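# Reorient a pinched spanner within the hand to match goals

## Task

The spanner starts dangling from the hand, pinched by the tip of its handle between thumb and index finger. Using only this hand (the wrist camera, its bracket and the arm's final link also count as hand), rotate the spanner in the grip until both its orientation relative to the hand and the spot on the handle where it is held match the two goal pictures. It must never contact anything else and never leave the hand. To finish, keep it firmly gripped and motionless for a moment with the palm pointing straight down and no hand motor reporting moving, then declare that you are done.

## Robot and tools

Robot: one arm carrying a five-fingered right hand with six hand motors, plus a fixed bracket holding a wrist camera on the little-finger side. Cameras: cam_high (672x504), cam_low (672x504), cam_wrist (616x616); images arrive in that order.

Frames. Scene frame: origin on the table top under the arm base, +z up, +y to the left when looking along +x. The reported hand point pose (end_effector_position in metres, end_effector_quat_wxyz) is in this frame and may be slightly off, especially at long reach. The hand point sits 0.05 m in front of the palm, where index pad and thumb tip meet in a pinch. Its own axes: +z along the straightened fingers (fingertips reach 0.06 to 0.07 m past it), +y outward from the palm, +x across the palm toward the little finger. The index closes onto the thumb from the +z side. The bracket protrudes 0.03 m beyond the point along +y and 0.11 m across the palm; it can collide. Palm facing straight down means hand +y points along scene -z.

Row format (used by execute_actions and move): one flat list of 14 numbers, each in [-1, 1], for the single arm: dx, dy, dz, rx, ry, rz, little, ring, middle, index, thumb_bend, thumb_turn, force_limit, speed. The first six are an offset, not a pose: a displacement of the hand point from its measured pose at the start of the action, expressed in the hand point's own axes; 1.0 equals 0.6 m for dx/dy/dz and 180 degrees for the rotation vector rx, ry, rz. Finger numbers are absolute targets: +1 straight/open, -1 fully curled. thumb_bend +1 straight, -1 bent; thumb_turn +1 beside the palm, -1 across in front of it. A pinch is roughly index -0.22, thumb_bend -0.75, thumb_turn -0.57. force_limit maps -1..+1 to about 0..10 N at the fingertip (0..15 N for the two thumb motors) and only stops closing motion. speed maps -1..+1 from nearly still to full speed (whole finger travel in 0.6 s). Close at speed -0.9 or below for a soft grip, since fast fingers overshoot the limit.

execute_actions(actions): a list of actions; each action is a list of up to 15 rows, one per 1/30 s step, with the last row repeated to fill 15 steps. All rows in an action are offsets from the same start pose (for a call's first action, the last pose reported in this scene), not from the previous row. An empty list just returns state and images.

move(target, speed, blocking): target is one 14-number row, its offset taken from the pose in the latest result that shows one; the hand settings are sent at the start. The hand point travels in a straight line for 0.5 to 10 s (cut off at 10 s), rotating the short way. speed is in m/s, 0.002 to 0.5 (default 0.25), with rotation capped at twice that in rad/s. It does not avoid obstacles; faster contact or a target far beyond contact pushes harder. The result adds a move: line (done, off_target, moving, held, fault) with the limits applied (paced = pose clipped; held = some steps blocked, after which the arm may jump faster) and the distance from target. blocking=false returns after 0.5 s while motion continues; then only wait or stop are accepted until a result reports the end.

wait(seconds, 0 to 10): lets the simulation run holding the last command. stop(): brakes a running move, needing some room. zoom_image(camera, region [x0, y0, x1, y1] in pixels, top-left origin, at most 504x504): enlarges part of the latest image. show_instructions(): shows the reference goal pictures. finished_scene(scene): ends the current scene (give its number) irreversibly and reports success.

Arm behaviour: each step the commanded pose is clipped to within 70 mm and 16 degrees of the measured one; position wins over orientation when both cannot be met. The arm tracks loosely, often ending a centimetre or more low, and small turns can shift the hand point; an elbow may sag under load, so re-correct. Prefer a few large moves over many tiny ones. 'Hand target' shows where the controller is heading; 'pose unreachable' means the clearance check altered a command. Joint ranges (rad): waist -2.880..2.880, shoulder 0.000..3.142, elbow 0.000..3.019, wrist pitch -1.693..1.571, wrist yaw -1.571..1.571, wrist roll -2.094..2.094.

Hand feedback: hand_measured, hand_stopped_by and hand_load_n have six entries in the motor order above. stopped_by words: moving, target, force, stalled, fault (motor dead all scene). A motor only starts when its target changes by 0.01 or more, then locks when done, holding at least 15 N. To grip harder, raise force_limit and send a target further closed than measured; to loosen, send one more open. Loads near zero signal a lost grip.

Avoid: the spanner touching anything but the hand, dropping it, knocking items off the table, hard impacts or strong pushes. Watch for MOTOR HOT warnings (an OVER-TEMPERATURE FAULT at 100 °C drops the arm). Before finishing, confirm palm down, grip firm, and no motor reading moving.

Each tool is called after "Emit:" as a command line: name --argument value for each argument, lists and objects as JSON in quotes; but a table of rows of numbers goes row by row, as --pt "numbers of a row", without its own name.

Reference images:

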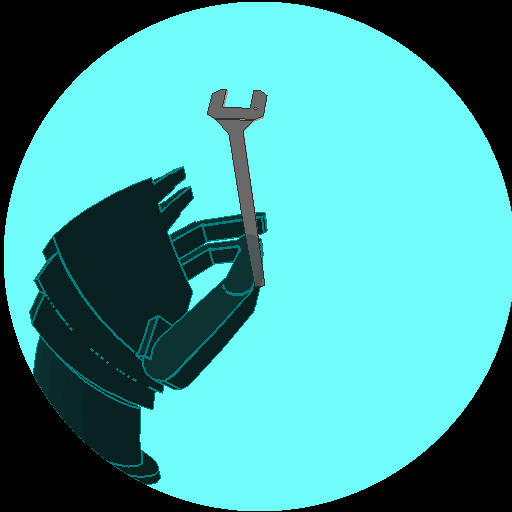

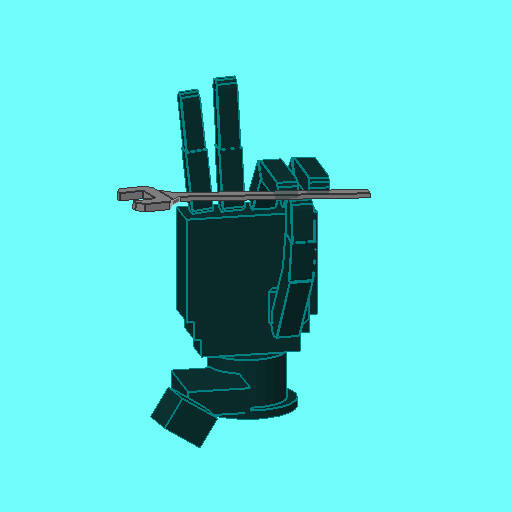

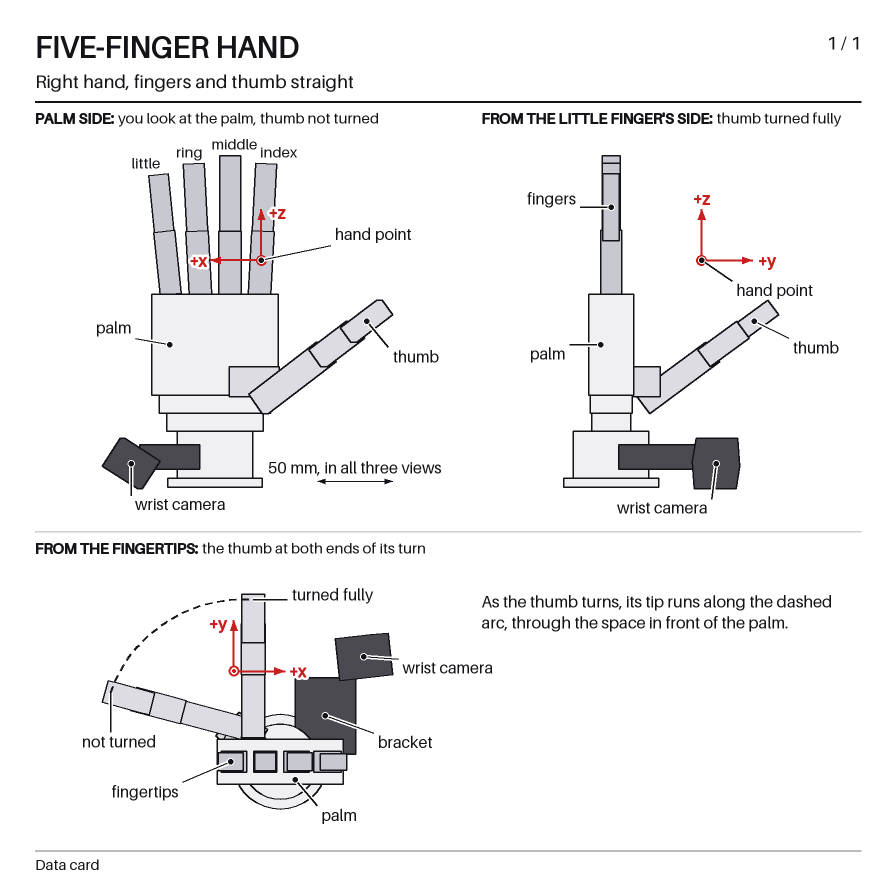

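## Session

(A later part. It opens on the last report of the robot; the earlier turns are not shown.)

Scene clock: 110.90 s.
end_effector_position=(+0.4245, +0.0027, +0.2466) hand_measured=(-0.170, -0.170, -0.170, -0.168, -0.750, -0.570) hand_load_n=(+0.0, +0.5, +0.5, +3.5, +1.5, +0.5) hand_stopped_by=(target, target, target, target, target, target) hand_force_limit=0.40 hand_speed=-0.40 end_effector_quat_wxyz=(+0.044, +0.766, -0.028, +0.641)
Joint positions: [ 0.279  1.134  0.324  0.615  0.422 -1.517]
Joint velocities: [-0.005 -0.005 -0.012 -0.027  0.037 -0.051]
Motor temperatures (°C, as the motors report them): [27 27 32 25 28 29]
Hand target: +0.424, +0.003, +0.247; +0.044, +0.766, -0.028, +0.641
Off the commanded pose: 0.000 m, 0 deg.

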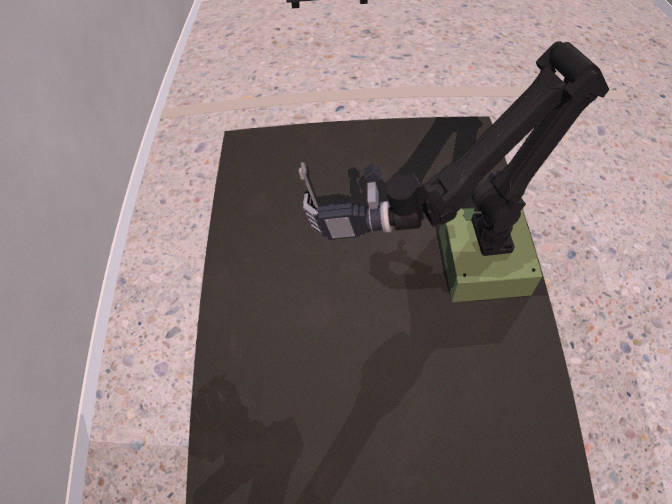

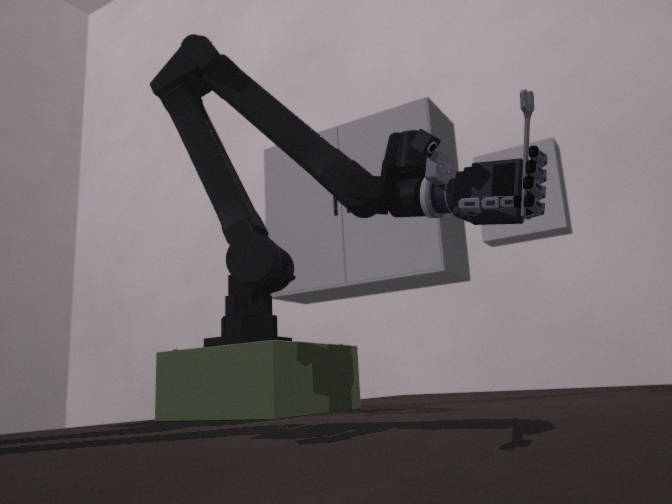

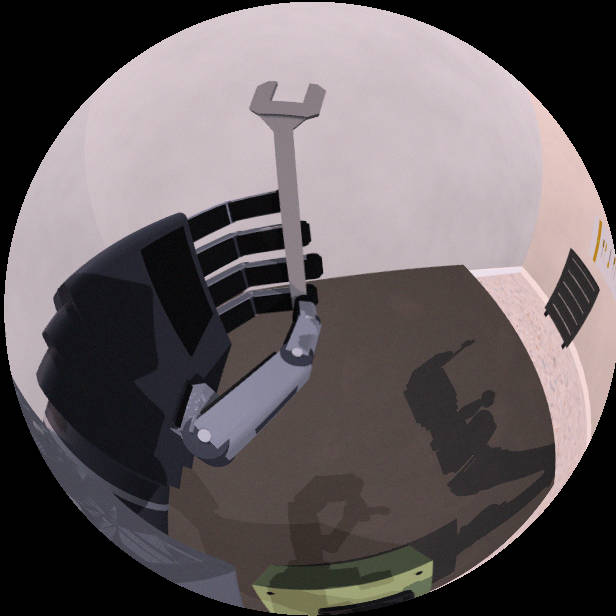

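Emit:
move --target '[0,0,0,0,0.045,0,-0.17,-0.17,-0.17,-0.17,-0.75,-0.57,0.4,-0.4]' --speed 0.08

Emit:
execute_actions --actions '[[[0,0,0,0,0,0,-0.17,-0.17,-0.17,-0.148,-0.75,-0.57,0.4,-0.4],[0,0,0,0,0,0,-0.17,-0.17,-0.17,-0.148,-0.75,-0.57,0.4,-0.4],[0,0,0,0,0,0,-0.17,-0.17,-0.17,-0.17,-0.75,-0.57,0.4,-0.4]]]'

Scene clock: 119.50 s.
end_effector_position=(+0.4257, +0.0004, +0.2466) hand_measured=(-0.170, -0.170, -0.170, -0.168, -0.750, -0.570) hand_load_n=(+0.0, +0.5, +0.5, +3.5, +1.5, +0.5) hand_stopped_by=(target, target, target, target, target, target) hand_force_limit=0.40 hand_speed=-0.40 end_effector_quat_wxyz=(+0.042, +0.722, -0.035, +0.690)
Joint positions: [ 0.28   1.266  0.268  0.949  0.433 -1.557]
Joint velocities: [-0.005  0.005  0.017  0.027  0.022 -0.095]
Motor temperatures (°C, as the motors report them): [27 27 32 25 28 29]
Hand target: +0.424, +0.003, +0.247; +0.046, +0.720, -0.027, +0.692
Off the commanded pose: 0.003 m, 1 deg.
move: done

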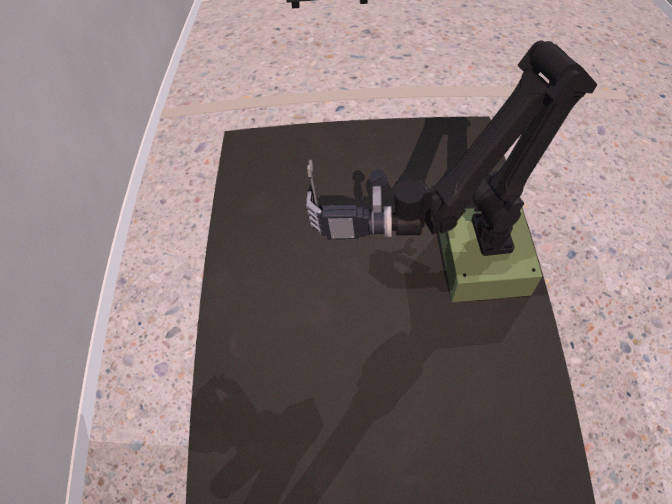

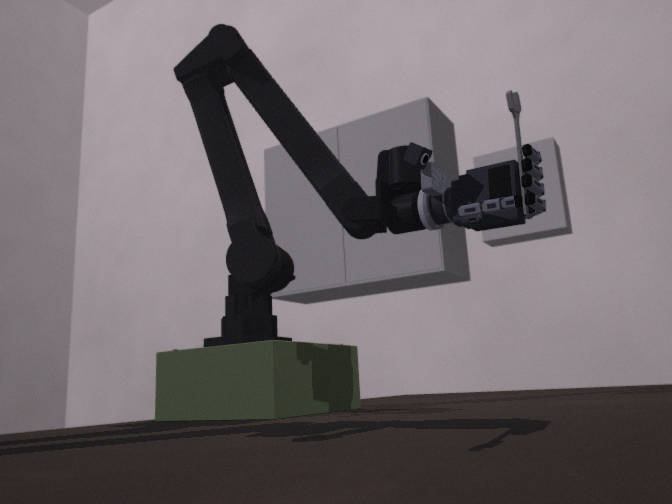

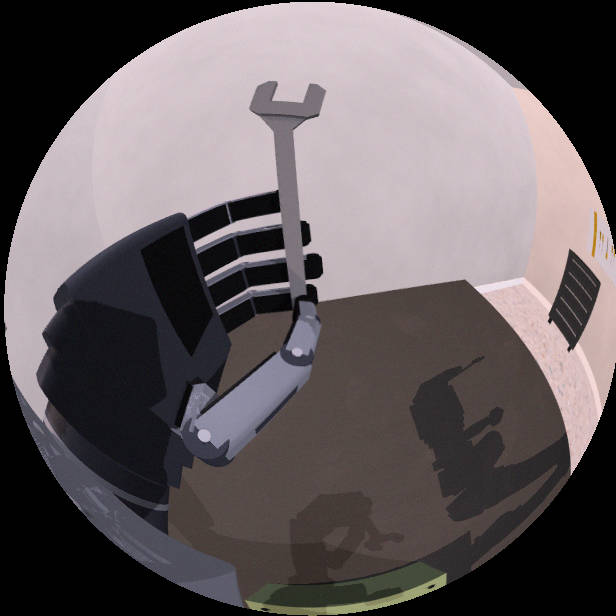

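Scene clock: 120.00 s.
end_effector_position=(+0.4257, +0.0003, +0.2466) hand_measured=(-0.170, -0.170, -0.170, -0.168, -0.750, -0.570) hand_load_n=(+0.0, +0.5, +0.5, +3.5, +1.5, +0.5) hand_stopped_by=(target, target, target, target, target, target) hand_force_limit=0.40 hand_speed=-0.40 end_effector_quat_wxyz=(+0.042, +0.722, -0.035, +0.690)
Joint positions: [ 0.28   1.266  0.268  0.949  0.434 -1.558]
Joint velocities: [-0.005  0.005 -0.002 -0.017 -0.037 -0.095]
Motor temperatures (°C, as the motors report them): [27 27 32 25 28 29]
Hand target: +0.426, +0.000, +0.247; +0.042, +0.722, -0.035, +0.690
Off the commanded pose: 0.000 m, 0 deg.

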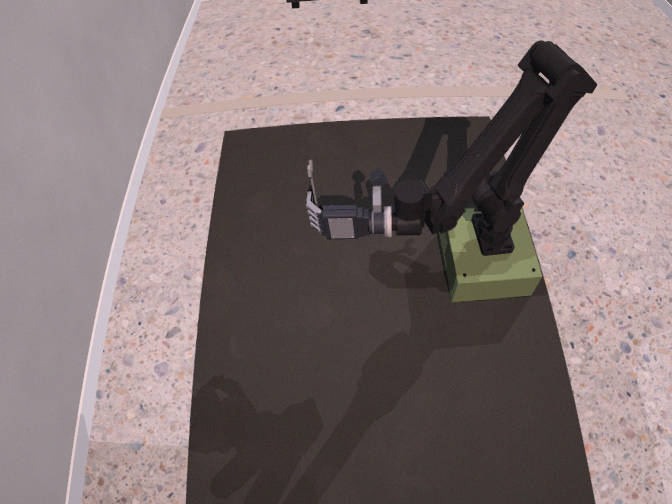

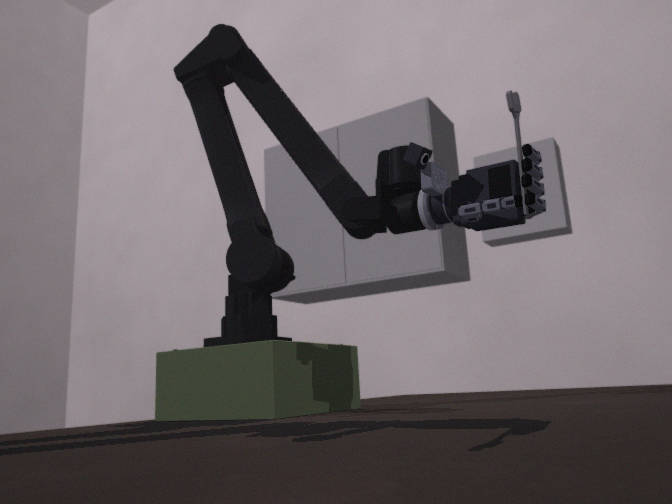

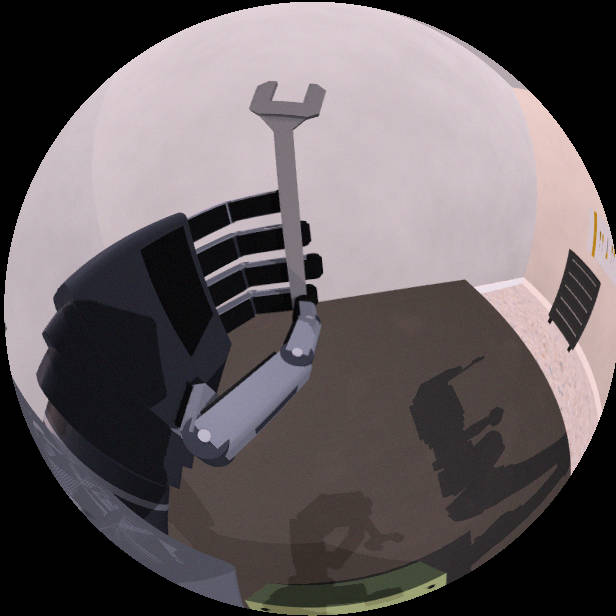

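Emit:
execute_actions --actions '[[[0,0,0,0,0,0,-0.17,-0.155,-0.155,-0.14,-0.75,-0.57,0.4,-0.4],[0,0,0,0,0,0,-0.17,-0.155,-0.155,-0.14,-0.75,-0.57,0.4,-0.4],[0,0,0,0,0,0,-0.17,-0.155,-0.155,-0.14,-0.75,-0.57,0.4,-0.4],[0,0,0,0,0,0,-0.17,-0.155,-0.155,-0.17,-0.75,-0.57,0.4,-0.4]]]'

Scene clock: 124.57 s.
end_effector_position=(+0.4257, +0.0003, +0.2466) hand_measured=(-0.170, -0.154, -0.154, -0.168, -0.750, -0.570) hand_load_n=(+0.5, +0.0, +0.0, +3.5, +0.5, +0.5) hand_stopped_by=(target, target, target, target, target, target) hand_force_limit=0.40 hand_speed=-0.40 end_effector_quat_wxyz=(+0.042, +0.722, -0.035, +0.690)
Joint positions: [ 0.28   1.266  0.268  0.949  0.434 -1.557]
Joint velocities: [-0.024 -0.005 -0.002  0.007 -0.007  0.037]
Motor temperatures (°C, as the motors report them): [27 27 32 25 28 29]
Hand target: +0.426, +0.000, +0.247; +0.042, +0.722, -0.035, +0.690
Off the commanded pose: 0.000 m, 0 deg.

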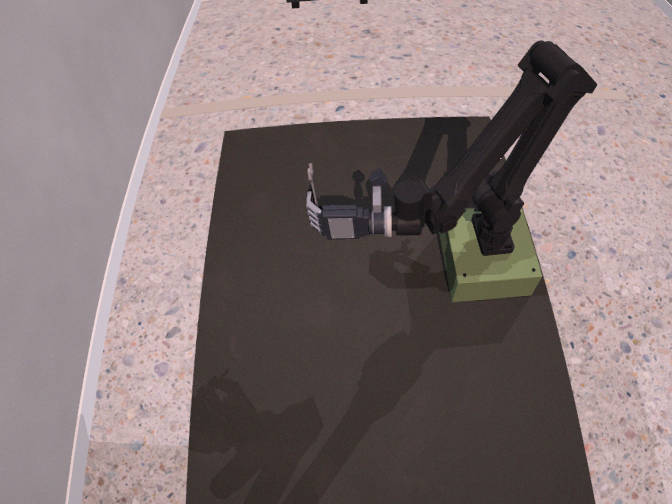

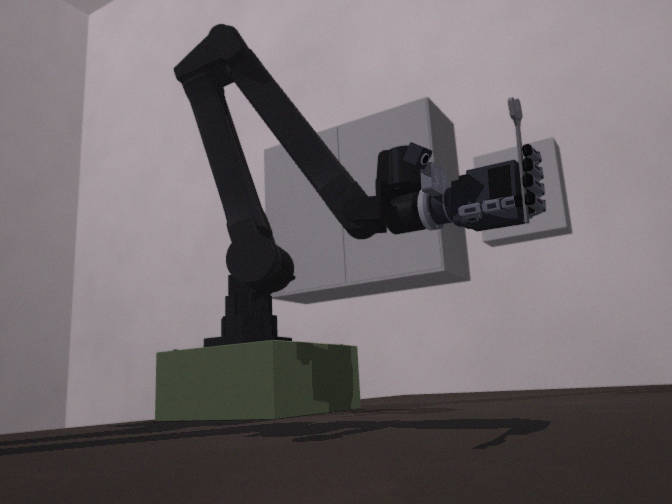

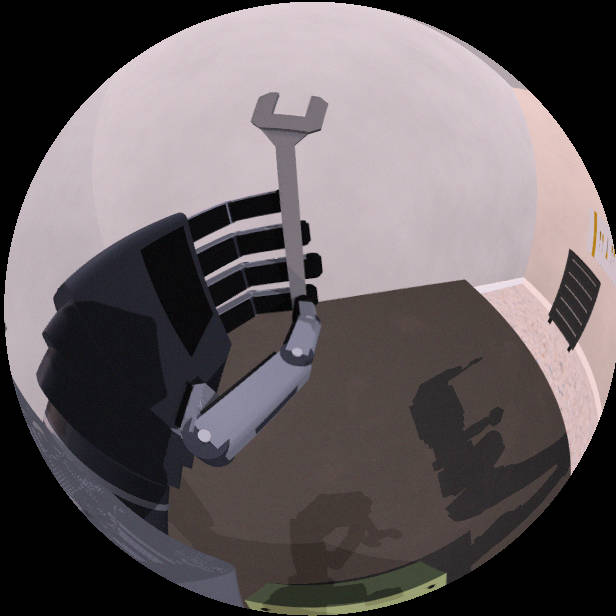

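Emit:
execute_actions --actions '[[[0,0,0,0,0,0,-0.17,-0.155,-0.155,-0.14,-0.75,-0.57,0.4,-0.4],[0,0,0,0,0,0,-0.17,-0.155,-0.155,-0.14,-0.75,-0.57,0.4,-0.4],[0,0,0,0,0,0,-0.17,-0.155,-0.155,-0.14,-0.75,-0.57,0.4,-0.4],[0,0,0,0,0,0,-0.17,-0.155,-0.155,-0.17,-0.75,-0.57,0.4,-0.4]]]'

Scene clock: 129.33 s.
end_effector_position=(+0.4257, +0.0003, +0.2466) hand_measured=(-0.170, -0.154, -0.154, -0.168, -0.750, -0.570) hand_load_n=(+0.5, +0.0, +0.0, +3.5, +1.0, +1.0) hand_stopped_by=(target, target, target, target, target, target) hand_force_limit=0.40 hand_speed=-0.40 end_effector_quat_wxyz=(+0.042, +0.722, -0.035, +0.690)
Joint positions: [ 0.28   1.266  0.268  0.949  0.434 -1.557]
Joint velocities: [-0.015  0.005  0.002  0.007 -0.037 -0.007]
Motor temperatures (°C, as the motors report them): [27 27 32 25 28 29]
Hand target: +0.426, +0.000, +0.247; +0.042, +0.722, -0.035, +0.690
Off the commanded pose: 0.000 m, 0 deg.

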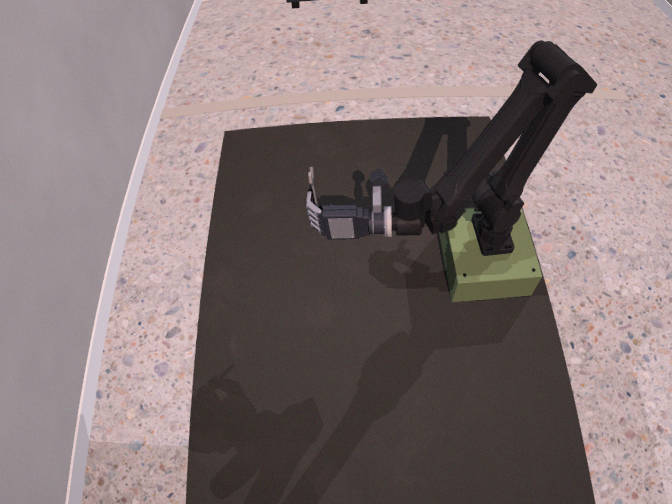

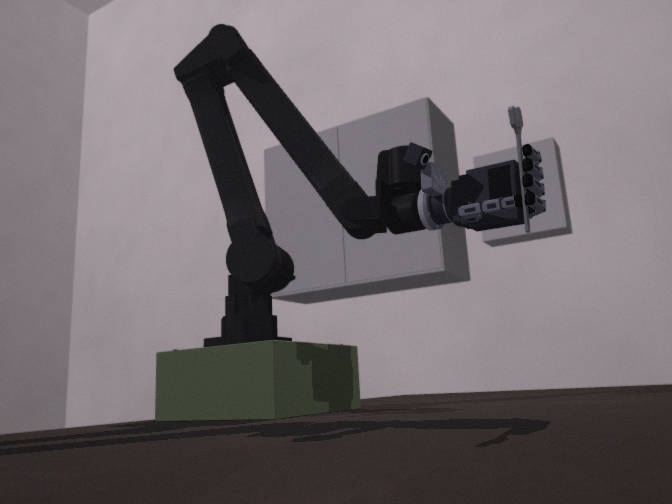

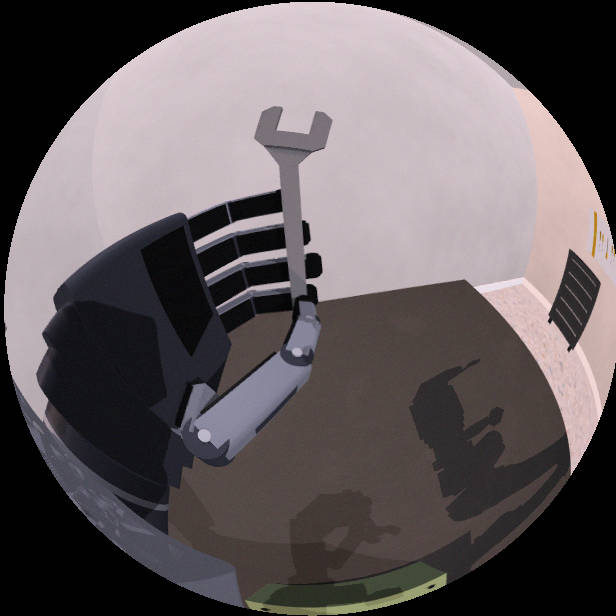

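Emit:
execute_actions --actions '[[[0,0,0,0,0,0,-0.17,-0.155,-0.155,-0.26,-0.75,-0.57,1,-0.9]],[[0,0,0,0,0,0,-0.17,-0.155,-0.155,-0.26,-0.75,-0.57,1,-0.9]],[[0,0,0,0,0,0,-0.17,-0.2,-0.22,-0.26,-0.75,-0.57,-0.5,-0.9]],[[0,0,0,0,0,0,-0.17,-0.2,-0.22,-0.26,-0.75,-0.57,-0.5,-0.9]]]'

Emit:
move --target '[0,0,0,0,0,0.5,-0.17,-0.2,-0.22,-0.26,-0.75,-0.57,-0.5,-0.9]' --speed 0.2

Scene clock: 140.80 s.
end_effector_position=(+0.4257, +0.0003, +0.2466) hand_measured=(-0.170, -0.200, -0.180, -0.186, -0.748, -0.570) hand_load_n=(+0.0, +2.5, +0.5, +11.5, +2.5, +1.5) hand_stopped_by=(target, force, force, force, target, target) hand_force_limit=-0.50 hand_speed=-0.90 end_effector_quat_wxyz=(+0.042, +0.722, -0.035, +0.690)
Joint positions: [ 0.28   1.266  0.268  0.949  0.434 -1.557]
Joint velocities: [-0.015 -0.005  0.002  0.007 -0.022  0.037]
Motor temperatures (°C, as the motors report them): [27 27 31 25 28 29]
Hand target: +0.426, +0.000, +0.247; +0.042, +0.722, -0.035, +0.690
Off the commanded pose: 0.000 m, 0 deg.

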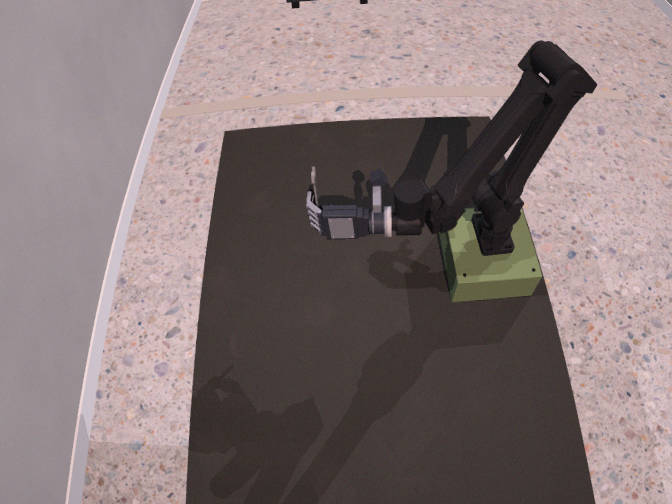

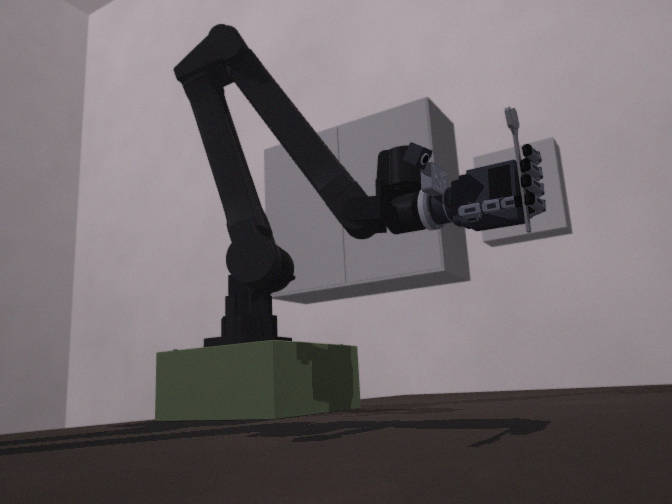

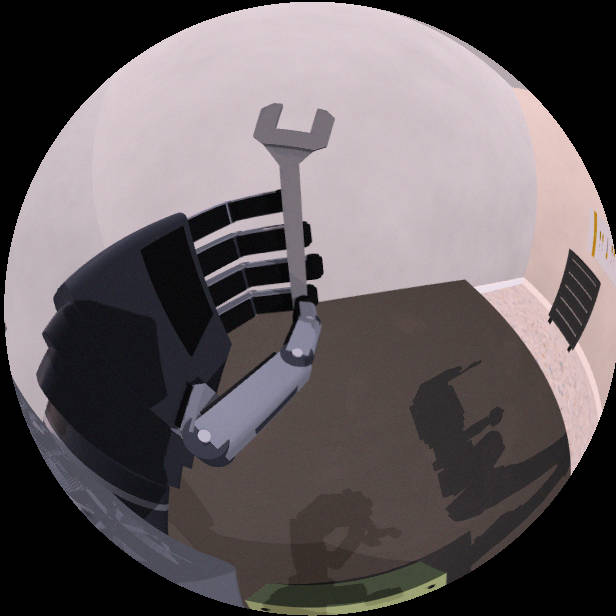

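Scene clock: 145.27 s.
end_effector_position=(+0.4276, +0.0025, +0.2439) hand_measured=(-0.170, -0.200, -0.180, -0.186, -0.748, -0.570) hand_load_n=(+0.0, +2.5, +0.5, +11.5, +2.5, +1.5) hand_stopped_by=(target, force, force, force, target, target) hand_force_limit=-0.50 hand_speed=-0.90 end_effector_quat_wxyz=(-0.453, +0.494, -0.533, +0.516)
Joint positions: [-0.076  1.048  0.261  0.729  0.073 -0.018]
Joint velocities: [-0.015 -0.005 -0.007  0.012  0.037  0.095]
Motor temperatures (°C, as the motors report them): [27 27 31 25 28 29]
Hand target: +0.427, +0.001, +0.245; -0.458, +0.486, -0.535, +0.517
Off the commanded pose: 0.004 m, 1 deg.
move: done

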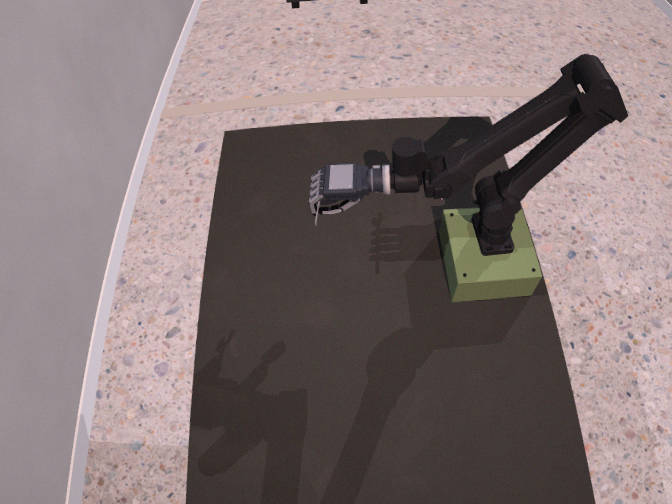

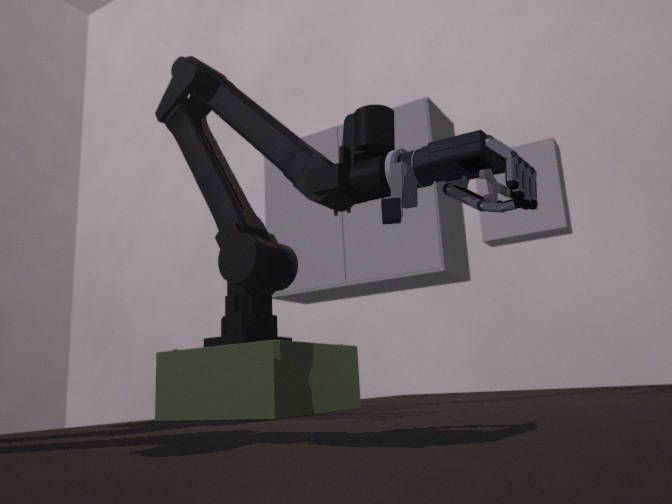

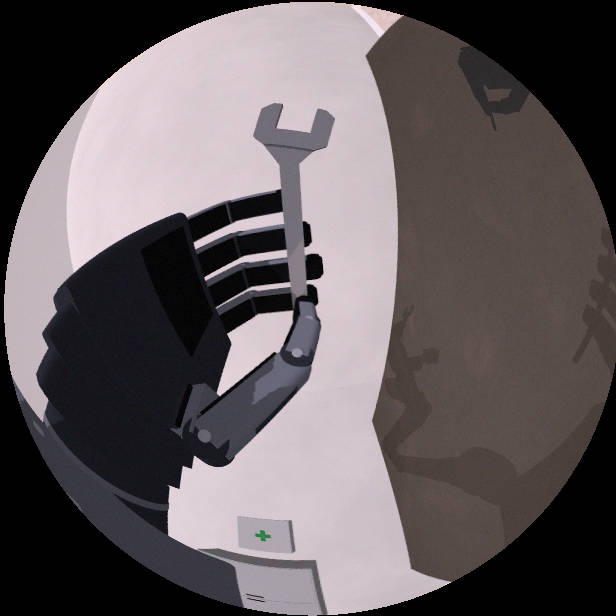

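Emit:
execute_actions --actions '[[[0,0,0,0,0,0,-0.14,-0.14,-0.22,-0.26,-0.75,-0.57,-0.5,-0.9]],[[0,0,0,0,0,0,-0.14,-0.14,-0.22,-0.26,-0.75,-0.57,-0.5,-0.9]],[[0,0,0,0,0,0,-0.14,-0.14,-0.22,-0.26,-0.75,-0.57,-0.5,-0.9]]]'

Scene clock: 152.57 s.
end_effector_position=(+0.4276, +0.0026, +0.2440) hand_measured=(-0.140, -0.140, -0.180, -0.186, -0.748, -0.570) hand_load_n=(+0.0, +0.0, +3.5, +10.5, +2.0, +0.5) hand_stopped_by=(target, target, force, force, target, target) hand_force_limit=-0.50 hand_speed=-0.90 end_effector_quat_wxyz=(-0.453, +0.493, -0.534, +0.516)
Joint positions: [-0.076  1.048  0.261  0.729  0.073 -0.016]
Joint velocities: [-0.005 -0.005 -0.002 -0.012 -0.051  0.037]
Motor temperatures (°C, as the motors report them): [27 27 32 25 28 29]
Hand target: +0.428, +0.003, +0.244; -0.453, +0.493, -0.534, +0.516
Off the commanded pose: 0.000 m, 0 deg.

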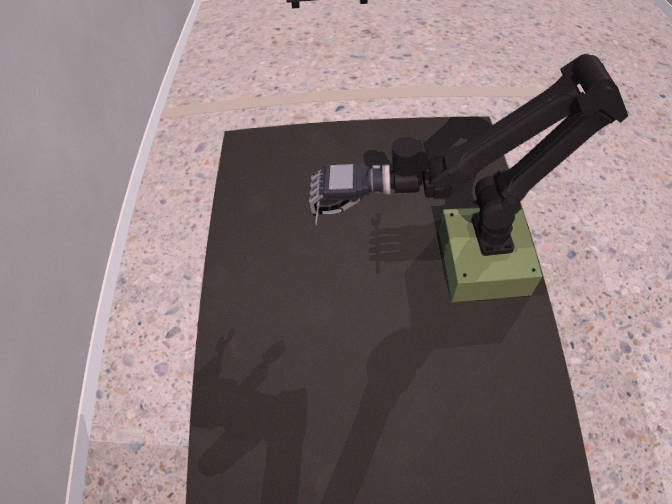

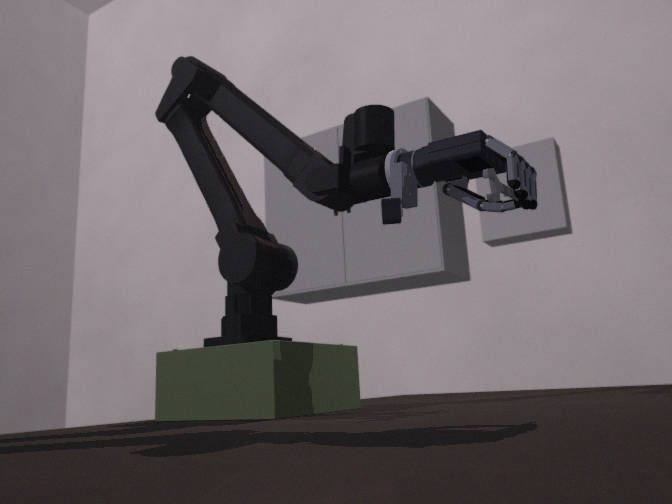

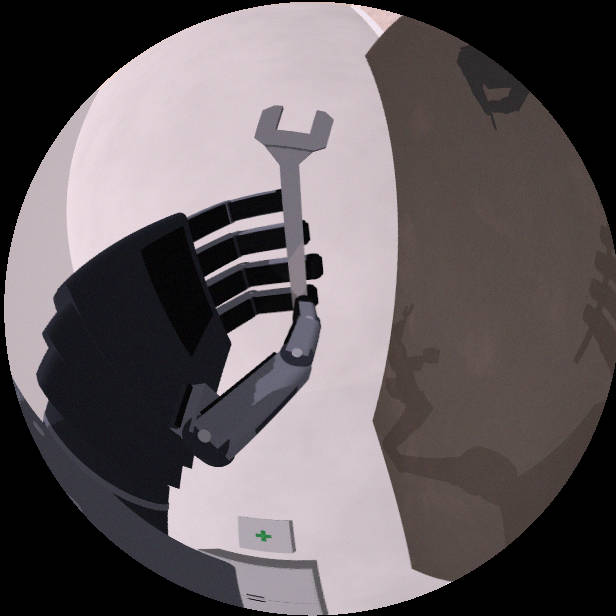

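Stable, close to goal.

Emit:
finished_scene --scene 1

The scene is finished: the task was done.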